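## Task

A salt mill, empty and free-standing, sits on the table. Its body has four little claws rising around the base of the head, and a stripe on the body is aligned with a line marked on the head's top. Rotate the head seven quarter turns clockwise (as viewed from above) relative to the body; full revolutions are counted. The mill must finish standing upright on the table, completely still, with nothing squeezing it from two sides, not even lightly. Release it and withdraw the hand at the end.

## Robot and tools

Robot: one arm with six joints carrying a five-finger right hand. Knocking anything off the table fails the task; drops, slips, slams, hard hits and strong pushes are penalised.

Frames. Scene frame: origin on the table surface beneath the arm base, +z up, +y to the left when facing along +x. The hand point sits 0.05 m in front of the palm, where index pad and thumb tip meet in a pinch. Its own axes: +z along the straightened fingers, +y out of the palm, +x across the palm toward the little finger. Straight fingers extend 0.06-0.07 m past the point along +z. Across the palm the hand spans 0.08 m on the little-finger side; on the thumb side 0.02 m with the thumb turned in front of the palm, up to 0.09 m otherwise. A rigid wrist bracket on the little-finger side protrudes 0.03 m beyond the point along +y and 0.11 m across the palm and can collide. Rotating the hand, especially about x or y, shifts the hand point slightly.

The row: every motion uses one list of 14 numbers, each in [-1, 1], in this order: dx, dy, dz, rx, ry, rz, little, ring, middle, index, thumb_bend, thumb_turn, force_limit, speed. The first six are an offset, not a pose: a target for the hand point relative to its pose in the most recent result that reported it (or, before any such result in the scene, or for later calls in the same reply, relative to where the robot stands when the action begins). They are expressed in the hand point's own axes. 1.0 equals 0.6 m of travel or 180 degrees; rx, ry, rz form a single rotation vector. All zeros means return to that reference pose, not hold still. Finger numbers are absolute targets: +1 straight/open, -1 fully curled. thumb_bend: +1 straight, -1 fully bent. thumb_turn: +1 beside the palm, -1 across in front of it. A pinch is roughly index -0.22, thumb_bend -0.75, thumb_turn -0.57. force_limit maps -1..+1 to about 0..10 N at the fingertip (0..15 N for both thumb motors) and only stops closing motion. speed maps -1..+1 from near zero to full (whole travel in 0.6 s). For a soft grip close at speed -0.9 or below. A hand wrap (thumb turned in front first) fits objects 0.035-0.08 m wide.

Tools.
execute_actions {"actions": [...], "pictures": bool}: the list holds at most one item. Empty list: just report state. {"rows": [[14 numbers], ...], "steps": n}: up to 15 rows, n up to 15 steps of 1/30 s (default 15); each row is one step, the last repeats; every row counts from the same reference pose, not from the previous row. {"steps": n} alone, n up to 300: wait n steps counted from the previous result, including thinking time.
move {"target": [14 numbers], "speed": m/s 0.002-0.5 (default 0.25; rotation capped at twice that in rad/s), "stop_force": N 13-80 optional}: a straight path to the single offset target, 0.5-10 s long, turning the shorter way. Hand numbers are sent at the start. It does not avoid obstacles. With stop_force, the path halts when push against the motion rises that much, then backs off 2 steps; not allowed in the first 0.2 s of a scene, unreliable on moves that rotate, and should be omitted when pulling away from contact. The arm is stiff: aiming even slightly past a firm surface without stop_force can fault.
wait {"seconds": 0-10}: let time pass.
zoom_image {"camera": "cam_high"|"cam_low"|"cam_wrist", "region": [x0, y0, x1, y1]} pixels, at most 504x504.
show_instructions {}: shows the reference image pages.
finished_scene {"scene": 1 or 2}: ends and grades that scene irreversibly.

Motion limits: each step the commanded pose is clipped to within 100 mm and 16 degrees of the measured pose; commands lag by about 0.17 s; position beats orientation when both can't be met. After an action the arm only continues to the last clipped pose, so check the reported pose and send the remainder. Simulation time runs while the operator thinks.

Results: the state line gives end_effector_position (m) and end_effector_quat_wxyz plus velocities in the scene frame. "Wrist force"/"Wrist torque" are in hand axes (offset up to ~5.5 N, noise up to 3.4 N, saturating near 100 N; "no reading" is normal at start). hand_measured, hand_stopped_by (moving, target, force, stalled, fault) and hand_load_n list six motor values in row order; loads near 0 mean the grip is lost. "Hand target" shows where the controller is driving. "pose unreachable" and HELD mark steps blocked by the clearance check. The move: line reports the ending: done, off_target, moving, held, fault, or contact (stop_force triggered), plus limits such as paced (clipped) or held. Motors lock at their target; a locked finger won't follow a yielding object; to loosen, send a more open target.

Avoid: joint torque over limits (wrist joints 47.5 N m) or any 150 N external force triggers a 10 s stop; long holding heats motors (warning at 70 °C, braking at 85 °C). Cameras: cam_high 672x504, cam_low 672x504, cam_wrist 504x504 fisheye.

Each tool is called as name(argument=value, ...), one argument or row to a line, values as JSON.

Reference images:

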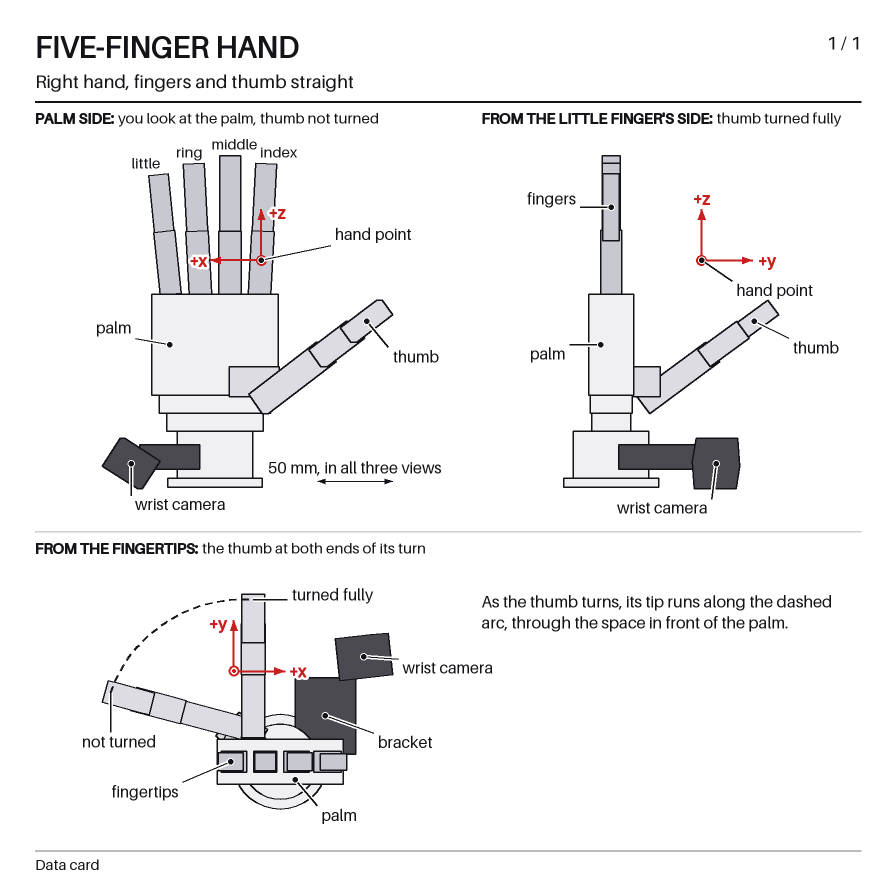

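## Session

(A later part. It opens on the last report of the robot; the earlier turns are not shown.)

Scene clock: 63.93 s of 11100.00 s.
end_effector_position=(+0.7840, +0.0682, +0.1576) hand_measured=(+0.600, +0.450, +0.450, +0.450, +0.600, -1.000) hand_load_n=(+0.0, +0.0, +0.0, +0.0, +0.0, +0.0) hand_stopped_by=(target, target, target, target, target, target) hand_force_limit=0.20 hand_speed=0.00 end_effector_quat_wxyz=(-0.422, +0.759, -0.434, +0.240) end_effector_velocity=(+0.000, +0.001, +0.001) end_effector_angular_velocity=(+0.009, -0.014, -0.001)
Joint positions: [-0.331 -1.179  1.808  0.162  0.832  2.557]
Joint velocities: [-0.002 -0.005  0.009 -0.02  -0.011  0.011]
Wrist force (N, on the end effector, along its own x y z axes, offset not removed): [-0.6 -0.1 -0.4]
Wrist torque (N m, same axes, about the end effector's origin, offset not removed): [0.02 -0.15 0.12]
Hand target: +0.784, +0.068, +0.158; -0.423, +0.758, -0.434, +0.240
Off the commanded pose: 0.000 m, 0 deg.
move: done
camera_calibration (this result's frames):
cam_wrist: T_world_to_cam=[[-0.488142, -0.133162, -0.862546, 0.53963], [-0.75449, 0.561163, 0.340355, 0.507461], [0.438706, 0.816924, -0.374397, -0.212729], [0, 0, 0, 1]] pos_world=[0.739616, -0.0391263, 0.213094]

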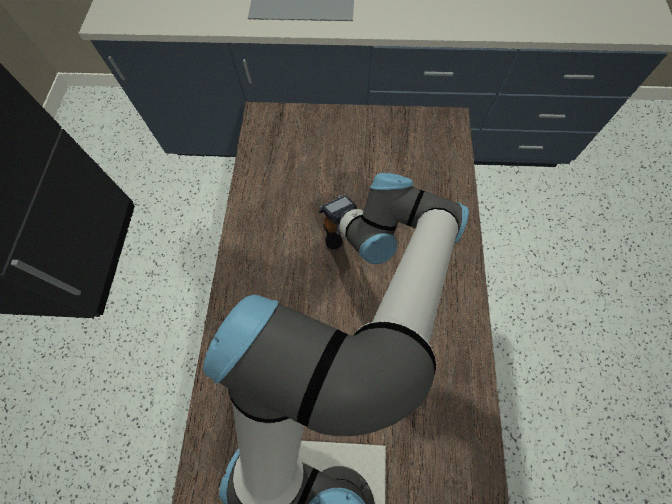

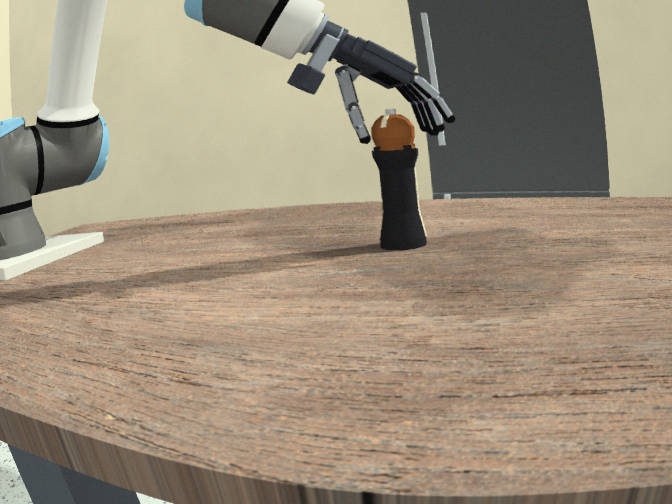

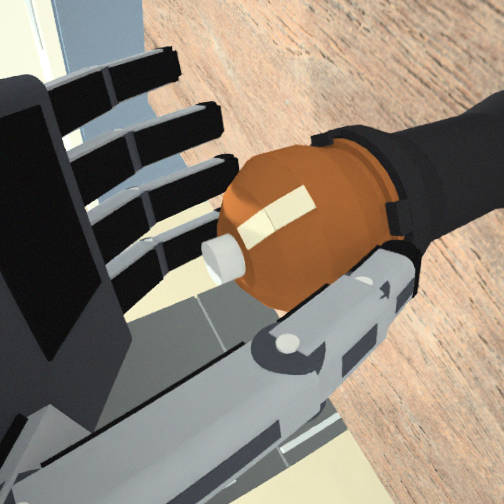

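move(
  target=[0,-0.004,-0.0123,0,0,0,0.6,0.15,0.28,0.28,0.45,-1,0.2,-0.5],
  speed=0.02,
)

zoom_image(
  camera="cam_low",
  region=[290, 40, 510, 260],
)

Scene clock: 65.90 s of 11100.00 s.
end_effector_position=(+0.7799, +0.0658, +0.1633) hand_measured=(+0.600, +0.150, +0.280, +0.280, +0.450, -1.000) hand_load_n=(+0.0, +0.0, +0.0, +0.0, +0.0, +0.0) hand_stopped_by=(target, target, target, target, target, target) hand_force_limit=0.20 hand_speed=-0.50 end_effector_quat_wxyz=(-0.422, +0.759, -0.434, +0.240) end_effector_velocity=(-0.001, -0.001, +0.003) end_effector_angular_velocity=(-0.000, +0.000, +0.001)
Joint positions: [-0.337 -1.189  1.812  0.172  0.828  2.551]
Joint velocities: [-0.002 -0.003 -0.     0.006 -0.002 -0.004]
Wrist force (N, on the end effector, along its own x y z axes, offset not removed): [-3.2 0.9 -1.5]
Wrist torque (N m, same axes, about the end effector's origin, offset not removed): [0.29 0.16 0.08]
Hand target: +0.780, +0.066, +0.164; -0.422, +0.759, -0.434, +0.240
Off the commanded pose: 0.000 m, 0 deg.
move: done
camera_calibration (this result's frames):
cam_wrist: T_world_to_cam=[[-0.488059, -0.133101, -0.862602, 0.542148], [-0.754509, 0.561163, 0.340312, 0.503803], [0.438765, 0.816933, -0.374307, -0.206882], [0, 0, 0, 1]] pos_world=[0.735497, -0.0415466, 0.21877]

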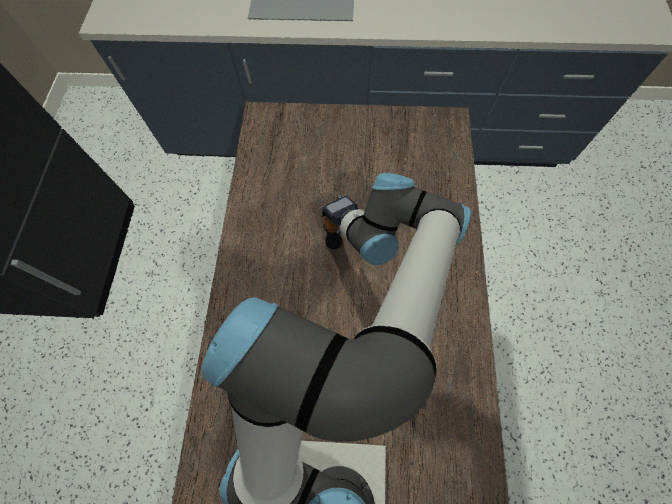

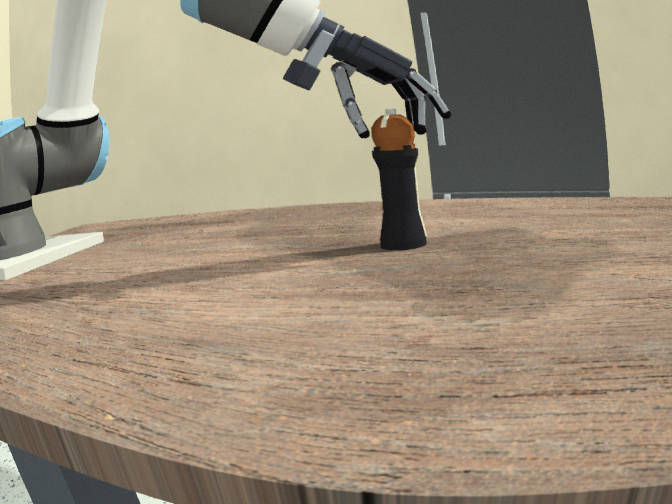

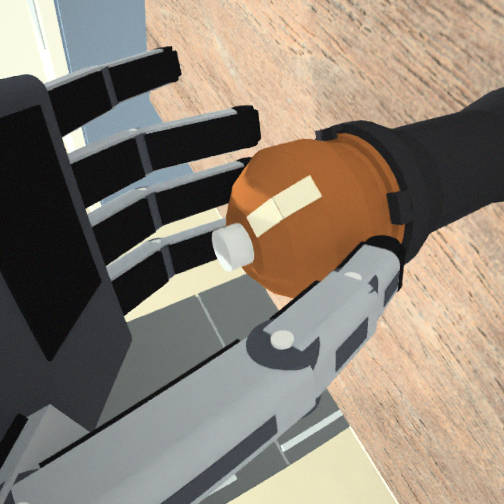

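Region (290, 40, 510, 260) of cam_low's 672x504 image, scaled by 2.291, with more detail than that image has.

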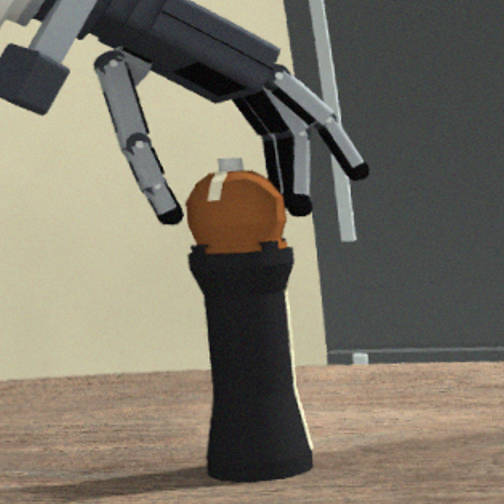

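move(
  target=[0,0,0,0,0,0,0.6,0.15,0.28,0.28,0.33,-1,0.3,-0.8],
)

move(
  target=[0,0,0,0,0,0,0.6,0.15,-0.2,-0.2,0.33,-1,0.3,-0.88],
)

zoom_image(
  camera="cam_low",
  region=[290, 40, 510, 260],
)

Scene clock: 67.63 s of 11100.00 s.
end_effector_position=(+0.7799, +0.0658, +0.1633) hand_measured=(+0.600, +0.150, +0.280, +0.280, +0.330, -1.000) hand_load_n=(+0.0, +0.0, +0.0, +0.0, +0.0, +0.0) hand_stopped_by=(target, target, target, target, target, target) hand_force_limit=0.30 hand_speed=-0.80 end_effector_quat_wxyz=(-0.422, +0.759, -0.434, +0.240) end_effector_velocity=(+0.001, -0.000, -0.000) end_effector_angular_velocity=(-0.001, -0.001, -0.001)
Joint positions: [-0.337 -1.189  1.812  0.172  0.828  2.551]
Joint velocities: [ 0.001  0.001 -0.    -0.001  0.001  0.   ]
Wrist force (N, on the end effector, along its own x y z axes, offset not removed): [-2.2 1.4 -3.3]
Wrist torque (N m, same axes, about the end effector's origin, offset not removed): [0.56 0.06 0.06]
Hand target: +0.780, +0.066, +0.163; -0.422, +0.759, -0.434, +0.240
Off the commanded pose: 0.000 m, 0 deg.
move: done
camera_calibration (this result's frames):
cam_wrist: T_world_to_cam=[[-0.48805, -0.133045, -0.862616, 0.542134], [-0.754536, 0.561097, 0.340361, 0.503786], [0.438728, 0.816988, -0.37423, -0.206854], [0, 0, 0, 1]] pos_world=[0.735466, -0.0415471, 0.218773]

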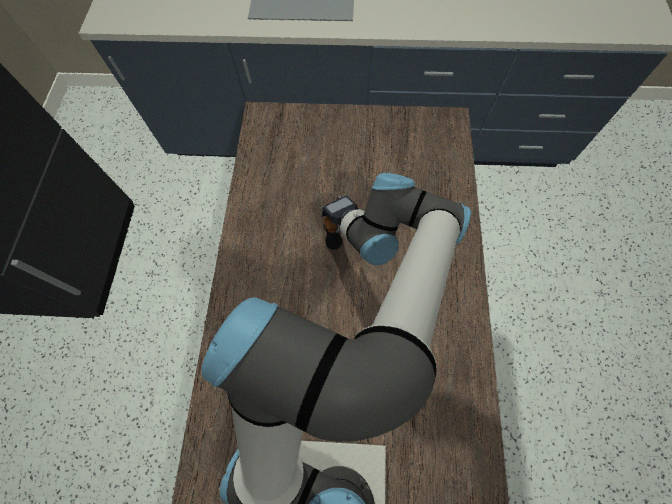

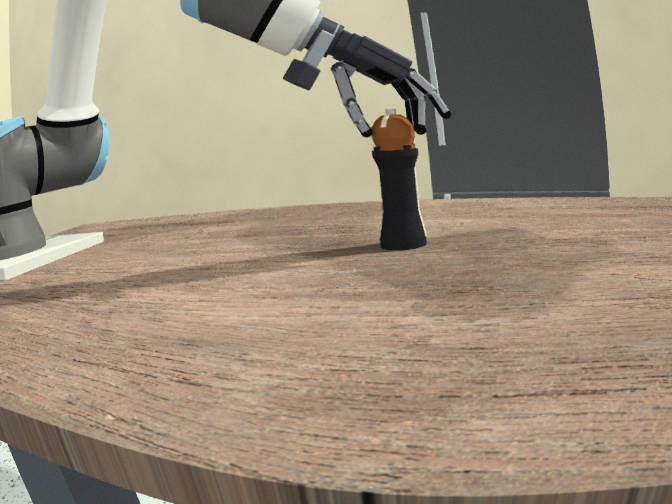

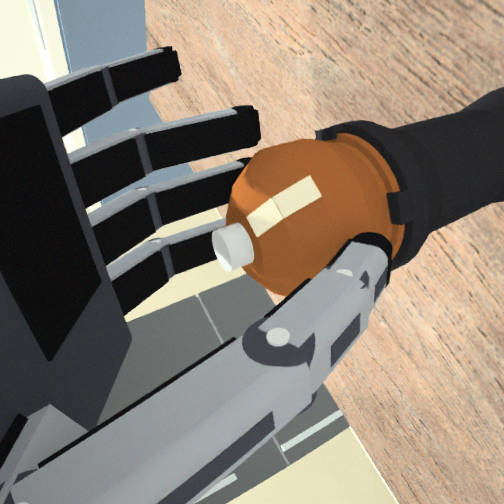

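Scene clock: 68.37 s of 11100.00 s.
end_effector_position=(+0.7799, +0.0658, +0.1633) hand_measured=(+0.600, +0.150, +0.216, +0.190, +0.334, -1.000) hand_load_n=(+0.0, +0.0, +4.0, +6.5, +6.0, -0.5) hand_stopped_by=(target, target, force, force, target, target) hand_force_limit=0.30 hand_speed=-0.88 end_effector_quat_wxyz=(-0.422, +0.759, -0.434, +0.240) end_effector_velocity=(-0.001, +0.001, +0.001) end_effector_angular_velocity=(+0.002, +0.001, -0.000)
Joint positions: [-0.337 -1.189  1.812  0.172  0.828  2.551]
Joint velocities: [-0.    -0.002  0.002  0.001 -0.001  0.001]
Wrist force (N, on the end effector, along its own x y z axes, offset not removed): [-0.9 -5.4 -7.9]
Wrist torque (N m, same axes, about the end effector's origin, offset not removed): [0.79 0.09 -0.03]
Hand target: +0.780, +0.066, +0.163; -0.422, +0.759, -0.434, +0.240
Off the commanded pose: 0.000 m, 0 deg.
move: done
camera_calibration (this result's frames):
cam_wrist: T_world_to_cam=[[-0.488012, -0.133076, -0.862632, 0.542137], [-0.754545, 0.561122, 0.340301, 0.503828], [0.438756, 0.816966, -0.374246, -0.206873], [0, 0, 0, 1]] pos_world=[0.735497, -0.0415556, 0.21879]

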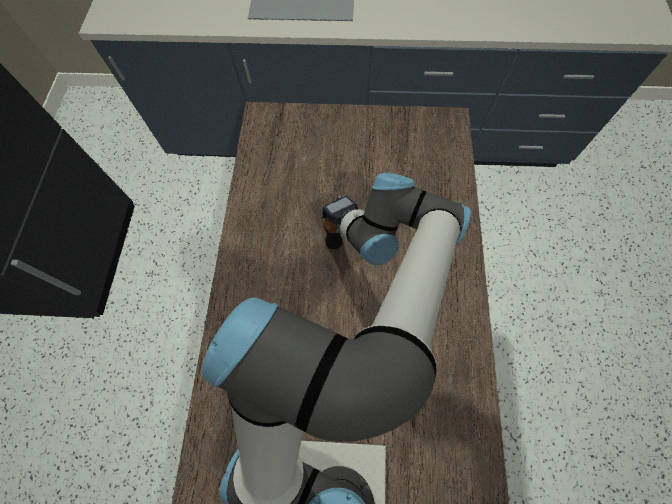

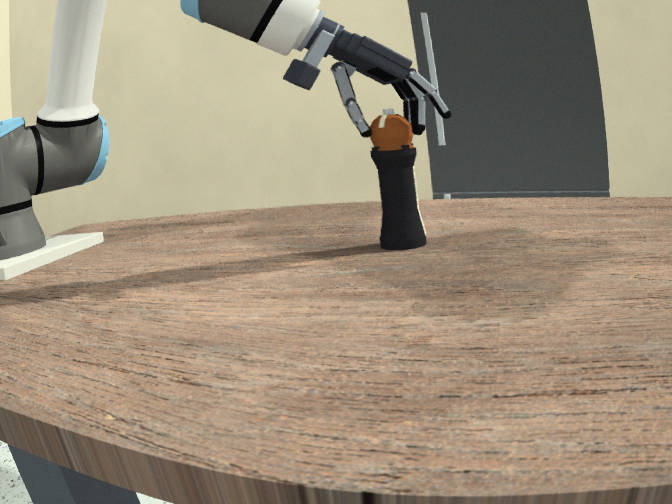

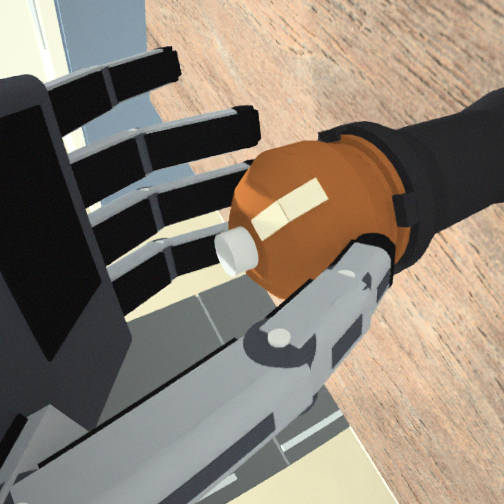

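Region (290, 40, 510, 260) of cam_low's 672x504 image, scaled by 2.291, with more detail than that image has.

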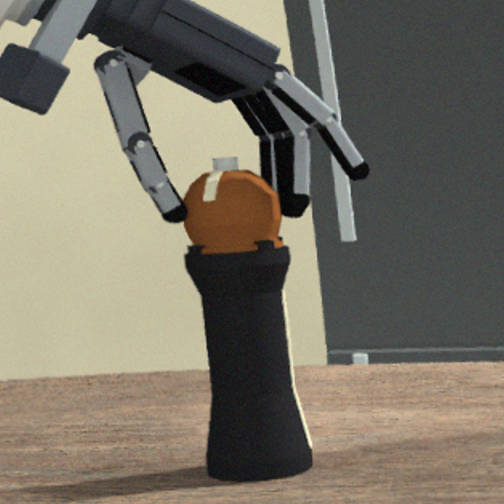

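move(
  target=[0,-0.0015,0.005,0,0,0,0.6,0.15,-0.2,-0.2,0.1,-1,0.4,-0.9],
  speed=0.005,
)

move(
  target=[0.0042,-0.0035,0.008,0,0.1413,0.0883,0.6,0.15,-0.2,-0.2,0.1,-1,0.4,-0.9],
  speed=0.12,
)

zoom_image(
  camera="cam_low",
  region=[290, 40, 510, 260],
)

Scene clock: 70.60 s of 11100.00 s.
end_effector_position=(+0.7823, +0.0673, +0.1625) hand_measured=(+0.600, +0.150, +0.216, +0.190, +0.302, -1.000) hand_load_n=(+0.0, +0.0, +4.0, +7.0, +11.5, +0.0) hand_stopped_by=(target, target, force, force, force, target) hand_force_limit=0.40 hand_speed=-0.90 end_effector_quat_wxyz=(-0.422, +0.759, -0.434, +0.240) end_effector_velocity=(+0.000, +0.001, +0.000) end_effector_angular_velocity=(+0.002, -0.001, +0.000)
Joint positions: [-0.333 -1.186  1.808  0.17   0.83   2.555]
Joint velocities: [ 0.002 -0.     0.    -0.002  0.     0.003]
Wrist force (N, on the end effector, along its own x y z axes, offset not removed): [-0.3 -3.3 -11.4]
Wrist torque (N m, same axes, about the end effector's origin, offset not removed): [0.07 -0.01 0.17]
Hand target: +0.782, +0.067, +0.162; -0.422, +0.759, -0.434, +0.240
Off the commanded pose: 0.000 m, 0 deg.
move: done
camera_calibration (this result's frames):
cam_wrist: T_world_to_cam=[[-0.488057, -0.133068, -0.862608, 0.542867], [-0.75452, 0.56113, 0.340341, 0.505096], [0.438747, 0.816962, -0.374266, -0.209397], [0, 0, 0, 1]] pos_world=[0.737928, -0.040117, 0.218006]

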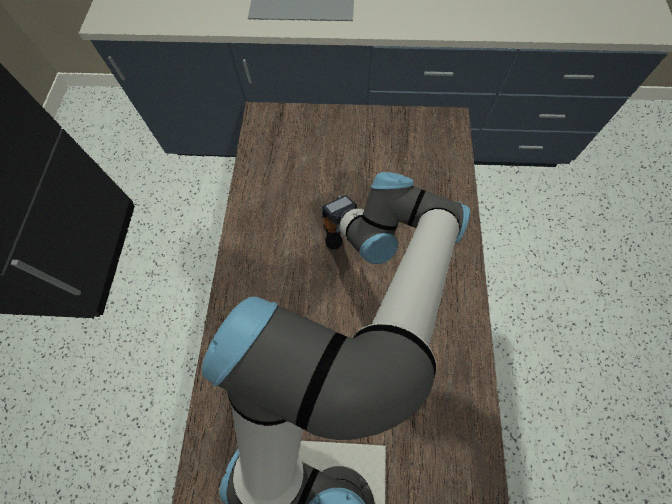

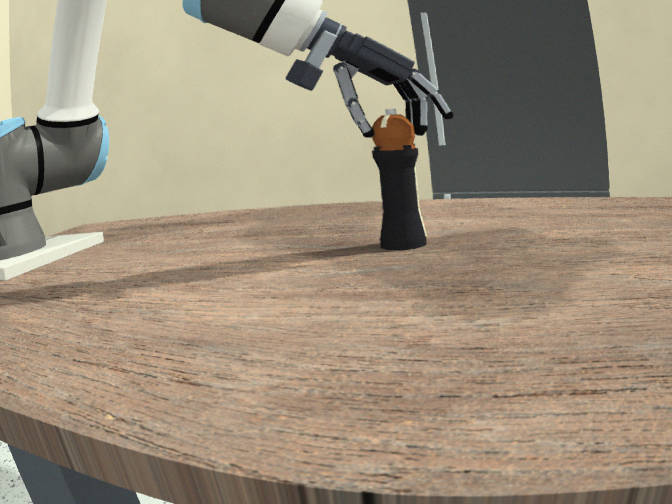

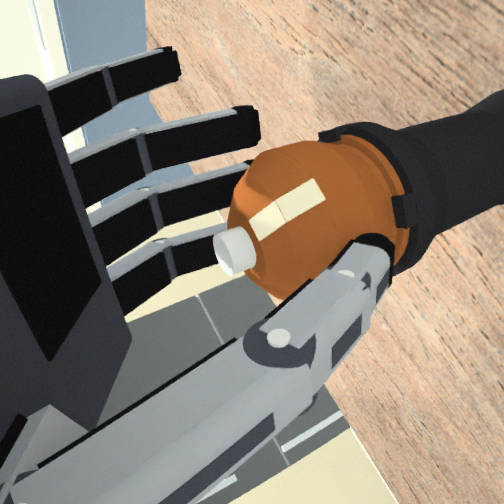

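Scene clock: 73.23 s of 11100.00 s.
end_effector_position=(+0.7881, +0.0677, +0.1615) hand_measured=(+0.600, +0.150, +0.216, +0.190, +0.302, -1.000) hand_load_n=(+0.0, +0.0, +6.5, +8.5, +9.5, -2.5) hand_stopped_by=(target, target, force, force, force, target) hand_force_limit=0.40 hand_speed=-0.90 end_effector_quat_wxyz=(-0.346, +0.621, -0.615, +0.340) end_effector_velocity=(-0.000, -0.002, +0.000) end_effector_angular_velocity=(-0.000, +0.001, -0.017)
Joint positions: [-0.202 -1.286  1.916 -0.055  1.348  3.014]
Joint velocities: [ 0.003 -0.001  0.001 -0.001  0.016  0.01 ]
Wrist force (N, on the end effector, along its own x y z axes, offset not removed): [-1.8 -11.7 -6.2]
Wrist torque (N m, same axes, about the end effector's origin, offset not removed): [0.24 0.33 -0.20]
Hand target: +0.788, +0.068, +0.162; -0.345, +0.621, -0.616, +0.340
Off the commanded pose: 0.000 m, 0 deg.
move: done
camera_calibration (this result's frames):
cam_wrist: T_world_to_cam=[[-0.49026, 0.127916, -0.862138, 0.528875], [-0.374407, 0.862344, 0.340855, 0.189498], [0.787061, 0.489898, -0.37488, -0.464949], [0, 0, 0, 1]] pos_world=[0.696179, -0.00328645, 0.217071]

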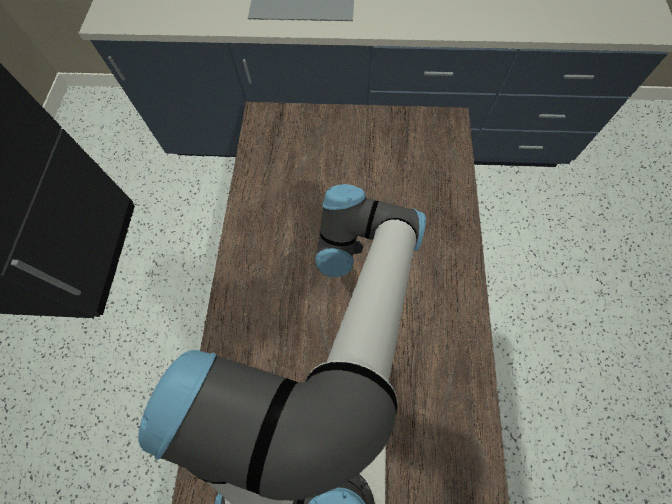

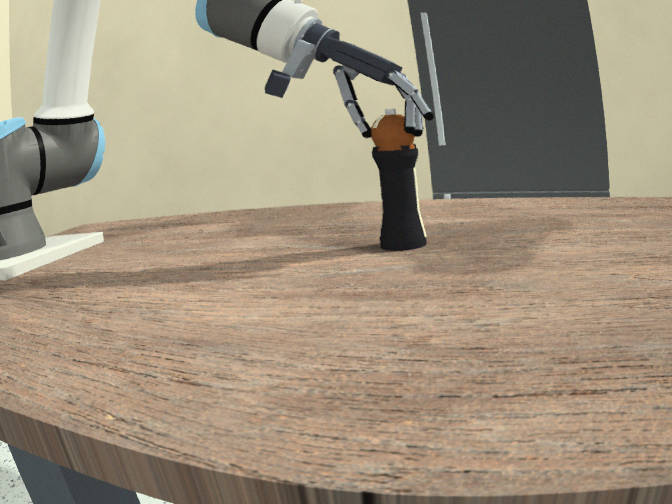

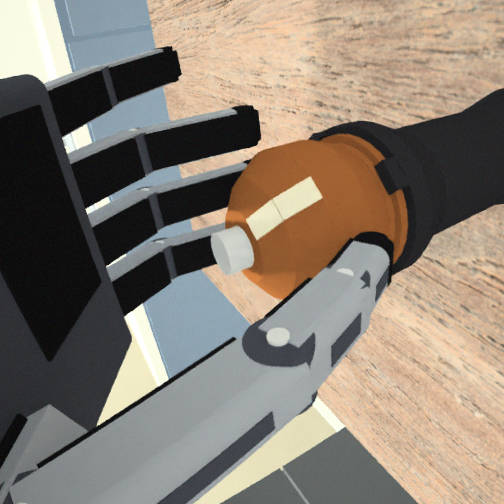

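Region (290, 40, 510, 260) of cam_low's 672x504 image, scaled by 2.291, with more detail than that image has.

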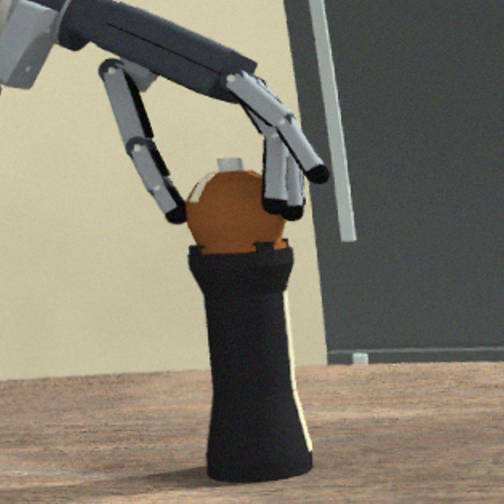

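move(
  target=[0.0087,-0.0081,0.0138,0,0.212,0.1325,0.6,0.15,-0.2,-0.2,0.1,-1,0.4,-0.9],
  speed=0.14,
)

zoom_image(
  camera="cam_low",
  region=[290, 40, 510, 260],
)

Scene clock: 77.90 s of 11100.00 s.
end_effector_position=(+0.7979, +0.0625, +0.1612) hand_measured=(+0.600, +0.150, +0.216, +0.190, +0.302, -1.000) hand_load_n=(+0.0, +0.0, +4.5, +7.0, +11.0, -0.5) hand_stopped_by=(target, target, force, force, force, target) hand_force_limit=0.40 hand_speed=-0.90 end_effector_quat_wxyz=(+0.189, -0.340, +0.806, -0.446) end_effector_velocity=(-0.000, +0.000, +0.001) end_effector_angular_velocity=(+0.000, +0.002, -0.017)
Joint positions: [ 0.04  -1.163  1.759  0.126  2.194  3.627]
Joint velocities: [ 0.005  0.006 -0.008  0.016  0.016  0.018]
Wrist force (N, on the end effector, along its own x y z axes, offset not removed): [-2.0 -8.5 -9.7]
Wrist torque (N m, same axes, about the end effector's origin, offset not removed): [-0.03 -0.25 -0.05]
Hand target: +0.798, +0.062, +0.161; +0.189, -0.339, +0.807, -0.446
Off the commanded pose: 0.000 m, 0 deg.
move: done
camera_calibration (this result's frames):
cam_wrist: T_world_to_cam=[[-0.257743, 0.436881, -0.861802, 0.329179], [0.343374, 0.87513, 0.340943, -0.375718], [0.903141, -0.208045, -0.375572, -0.519161], [0, 0, 0, 1]] pos_world=[0.682731, 0.0769807, 0.216803]

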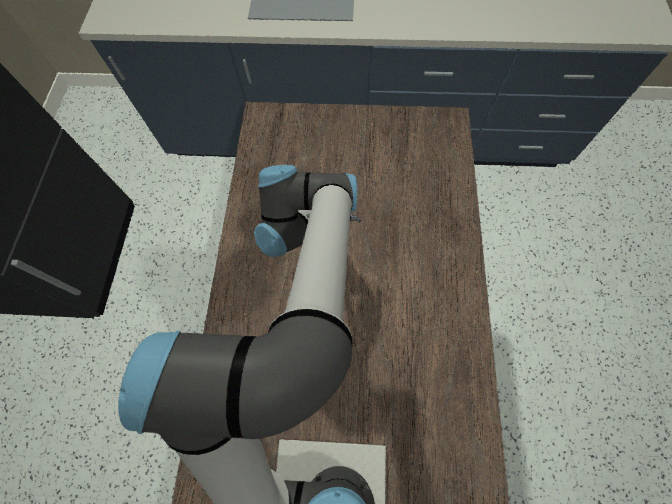

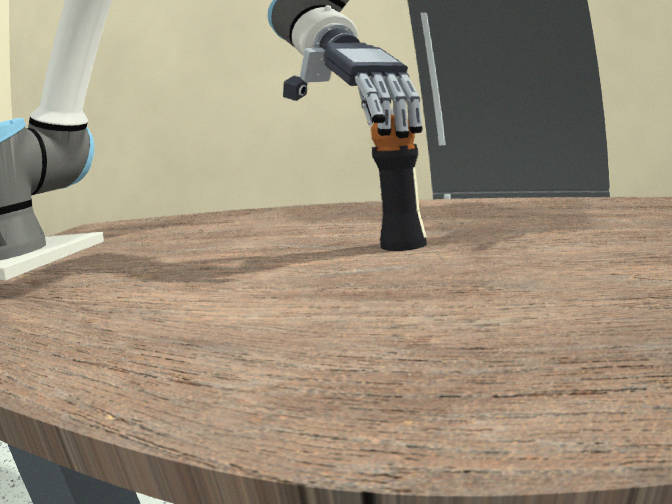

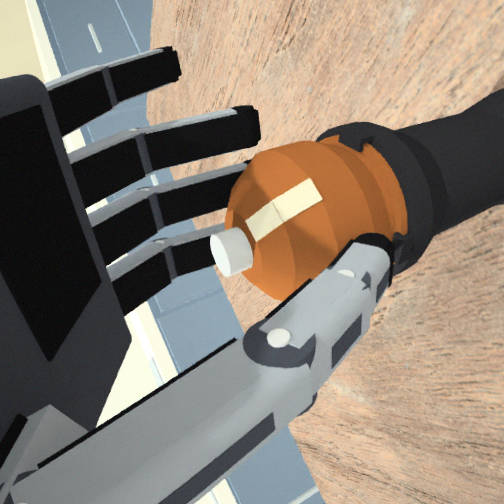

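Region (290, 40, 510, 260) of cam_low's 672x504 image, scaled by 2.291, with more detail than that image has.

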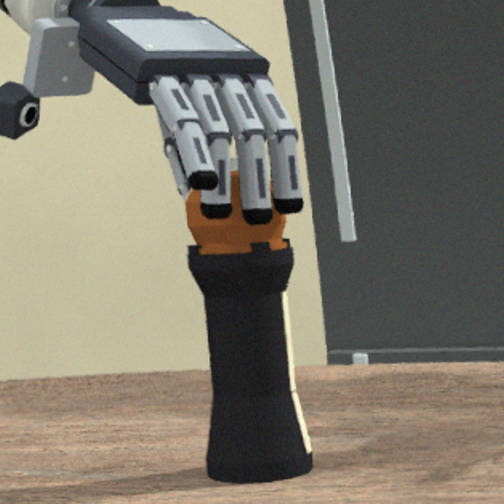

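move(
  target=[0.0087,-0.0074,0.0127,0,0.212,0.1325,0.6,0.15,-0.2,-0.2,0.1,-1,0.4,-0.9],
  speed=0.14,
)

zoom_image(
  camera="cam_low",
  region=[290, 40, 510, 260],
)

Scene clock: 82.03 s of 11100.00 s.
end_effector_position=(+0.8006, +0.0523, +0.1610) hand_measured=(+0.600, +0.150, +0.216, +0.190, +0.302, -1.000) hand_load_n=(+0.0, +0.0, +5.0, +7.5, +10.5, +0.0) hand_stopped_by=(target, target, force, force, force, target) hand_force_limit=0.40 hand_speed=-0.90 end_effector_quat_wxyz=(+0.004, -0.006, +0.875, -0.484) end_effector_velocity=(-0.001, +0.001, -0.000) end_effector_angular_velocity=(-0.001, +0.001, -0.015)
Joint positions: [ 0.131 -0.811  1.376  1.121  2.568  4.85 ]
Joint velocities: [ 0.002  0.007 -0.005  0.025 -0.001  0.031]
Wrist force (N, on the end effector, along its own x y z axes, offset not removed): [-4.0 -7.8 -8.6]
Wrist torque (N m, same axes, about the end effector's origin, offset not removed): [0.30 -0.03 0.10]
Hand target: +0.801, +0.052, +0.161; +0.004, -0.005, +0.875, -0.484
Off the commanded pose: 0.000 m, 0 deg.
move: done
camera_calibration (this result's frames):
cam_wrist: T_world_to_cam=[[0.126025, 0.492167, -0.86133, 0.0239307], [0.861458, 0.376269, 0.341045, -0.756412], [0.491943, -0.78498, -0.376562, -0.164166], [0, 0, 0, 1]] pos_world=[0.729362, 0.143969, 0.216764]

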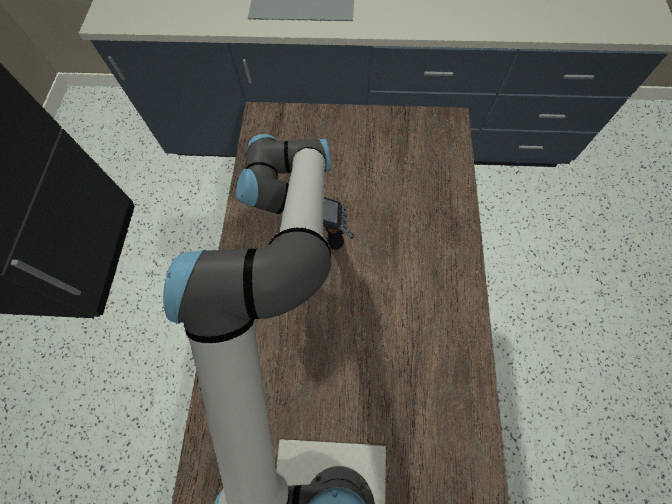

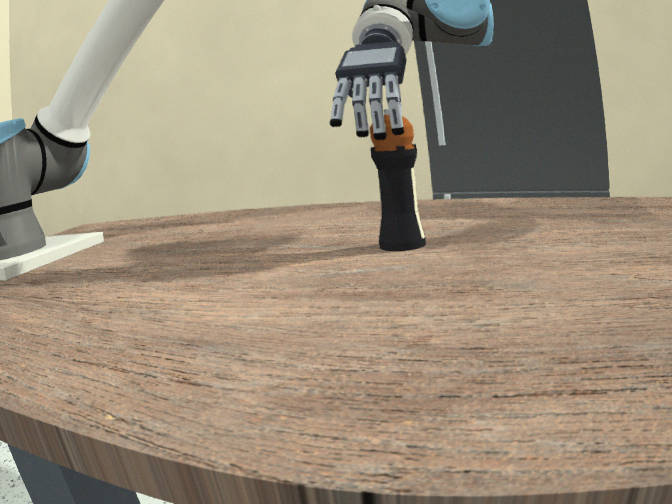

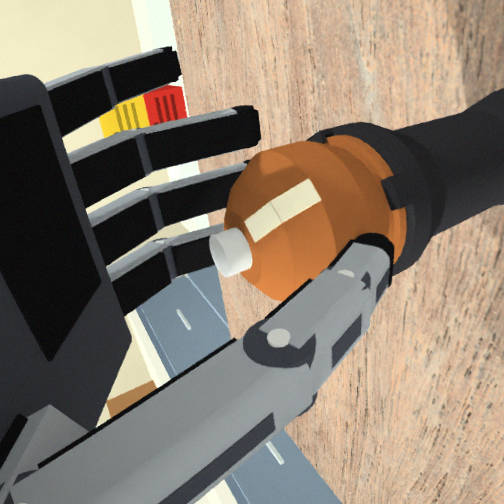

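Region (290, 40, 510, 260) of cam_low's 672x504 image, scaled by 2.291, with more detail than that image has.

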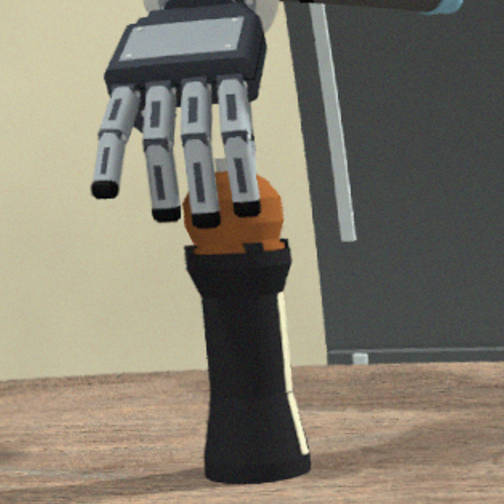

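move(
  target=[0.004,-0.0074,0.0127,0,0.212,0.1325,0.6,0.15,-0.2,-0.2,0.1,-1,0.4,-0.9],
  speed=0.14,
)

zoom_image(
  camera="cam_low",
  region=[290, 40, 510, 260],
)

Scene clock: 85.87 s of 11100.00 s.
end_effector_position=(+0.7998, +0.0495, +0.1610) hand_measured=(+0.600, +0.150, +0.216, +0.190, +0.302, -1.000) hand_load_n=(+0.0, +0.0, +5.5, +8.0, +11.0, +0.0) hand_stopped_by=(target, target, force, force, force, target) hand_force_limit=0.40 hand_speed=-0.90 end_effector_quat_wxyz=(-0.053, +0.098, +0.870, -0.480) end_effector_velocity=(-0.001, +0.001, -0.001) end_effector_angular_velocity=(-0.000, +0.000, +0.001)
Joint positions: [ 0.126 -0.73   1.298  1.443  2.501  5.242]
Joint velocities: [ 0.001  0.     0.001 -0.001 -0.     0.   ]
Wrist force (N, on the end effector, along its own x y z axes, offset not removed): [-0.6 -5.7 -4.7]
Wrist torque (N m, same axes, about the end effector's origin, offset not removed): [-0.05 -0.20 0.04]
Hand target: +0.800, +0.049, +0.161; -0.053, +0.098, +0.870, -0.480
Off the commanded pose: 0.006 m, 31 deg; orientation clipped at the last step of the last action.
move: held; limits=paced,held; held on 60 of 92 steps, including the last
pose unreachable: on one or more control steps of this call an arm could not follow its commanded pose, so it was not sent that pose on those steps. On the call's last step it was still not sent that pose. It may still have moved: this result reports where it is.
cause: the commanded pose would bring two parts of the arm too close to each other (joints 4 (wrist 1) to 6 (wrist 3) lie between them).
camera_calibration (this result's frames):
cam_wrist: T_world_to_cam=[[0.239065, 0.450211, -0.860324, -0.063084], [0.925521, 0.162341, 0.342136, -0.79552], [0.293699, -0.878041, -0.377869, -0.00265841], [0, 0, 0, 1]] pos_world=[0.752132, 0.155213, 0.216898]

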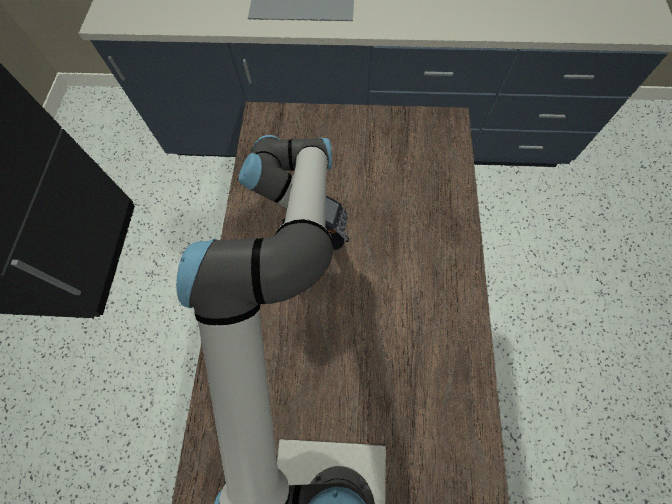

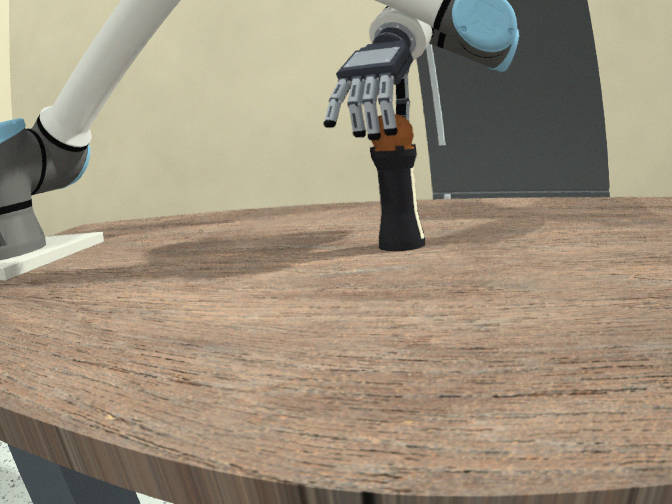

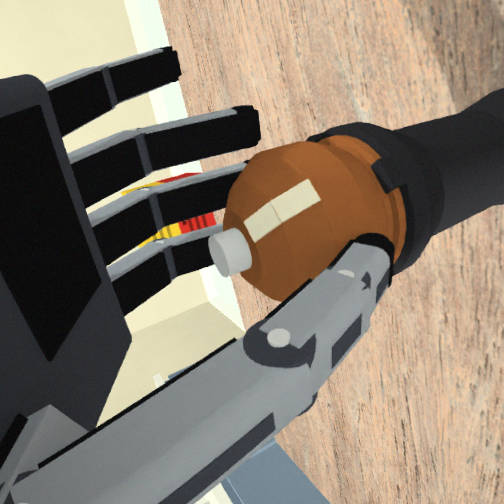

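Region (290, 40, 510, 260) of cam_low's 672x504 image, scaled by 2.291, with more detail than that image has.

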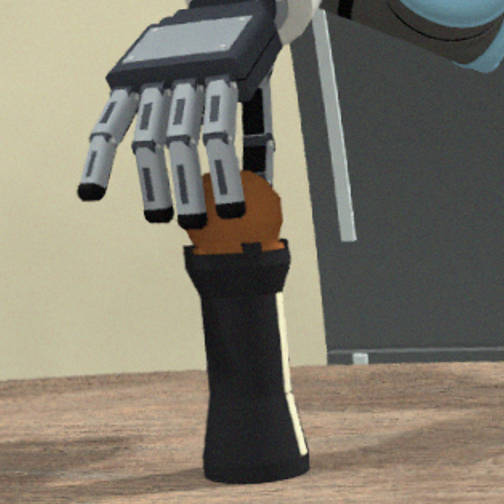

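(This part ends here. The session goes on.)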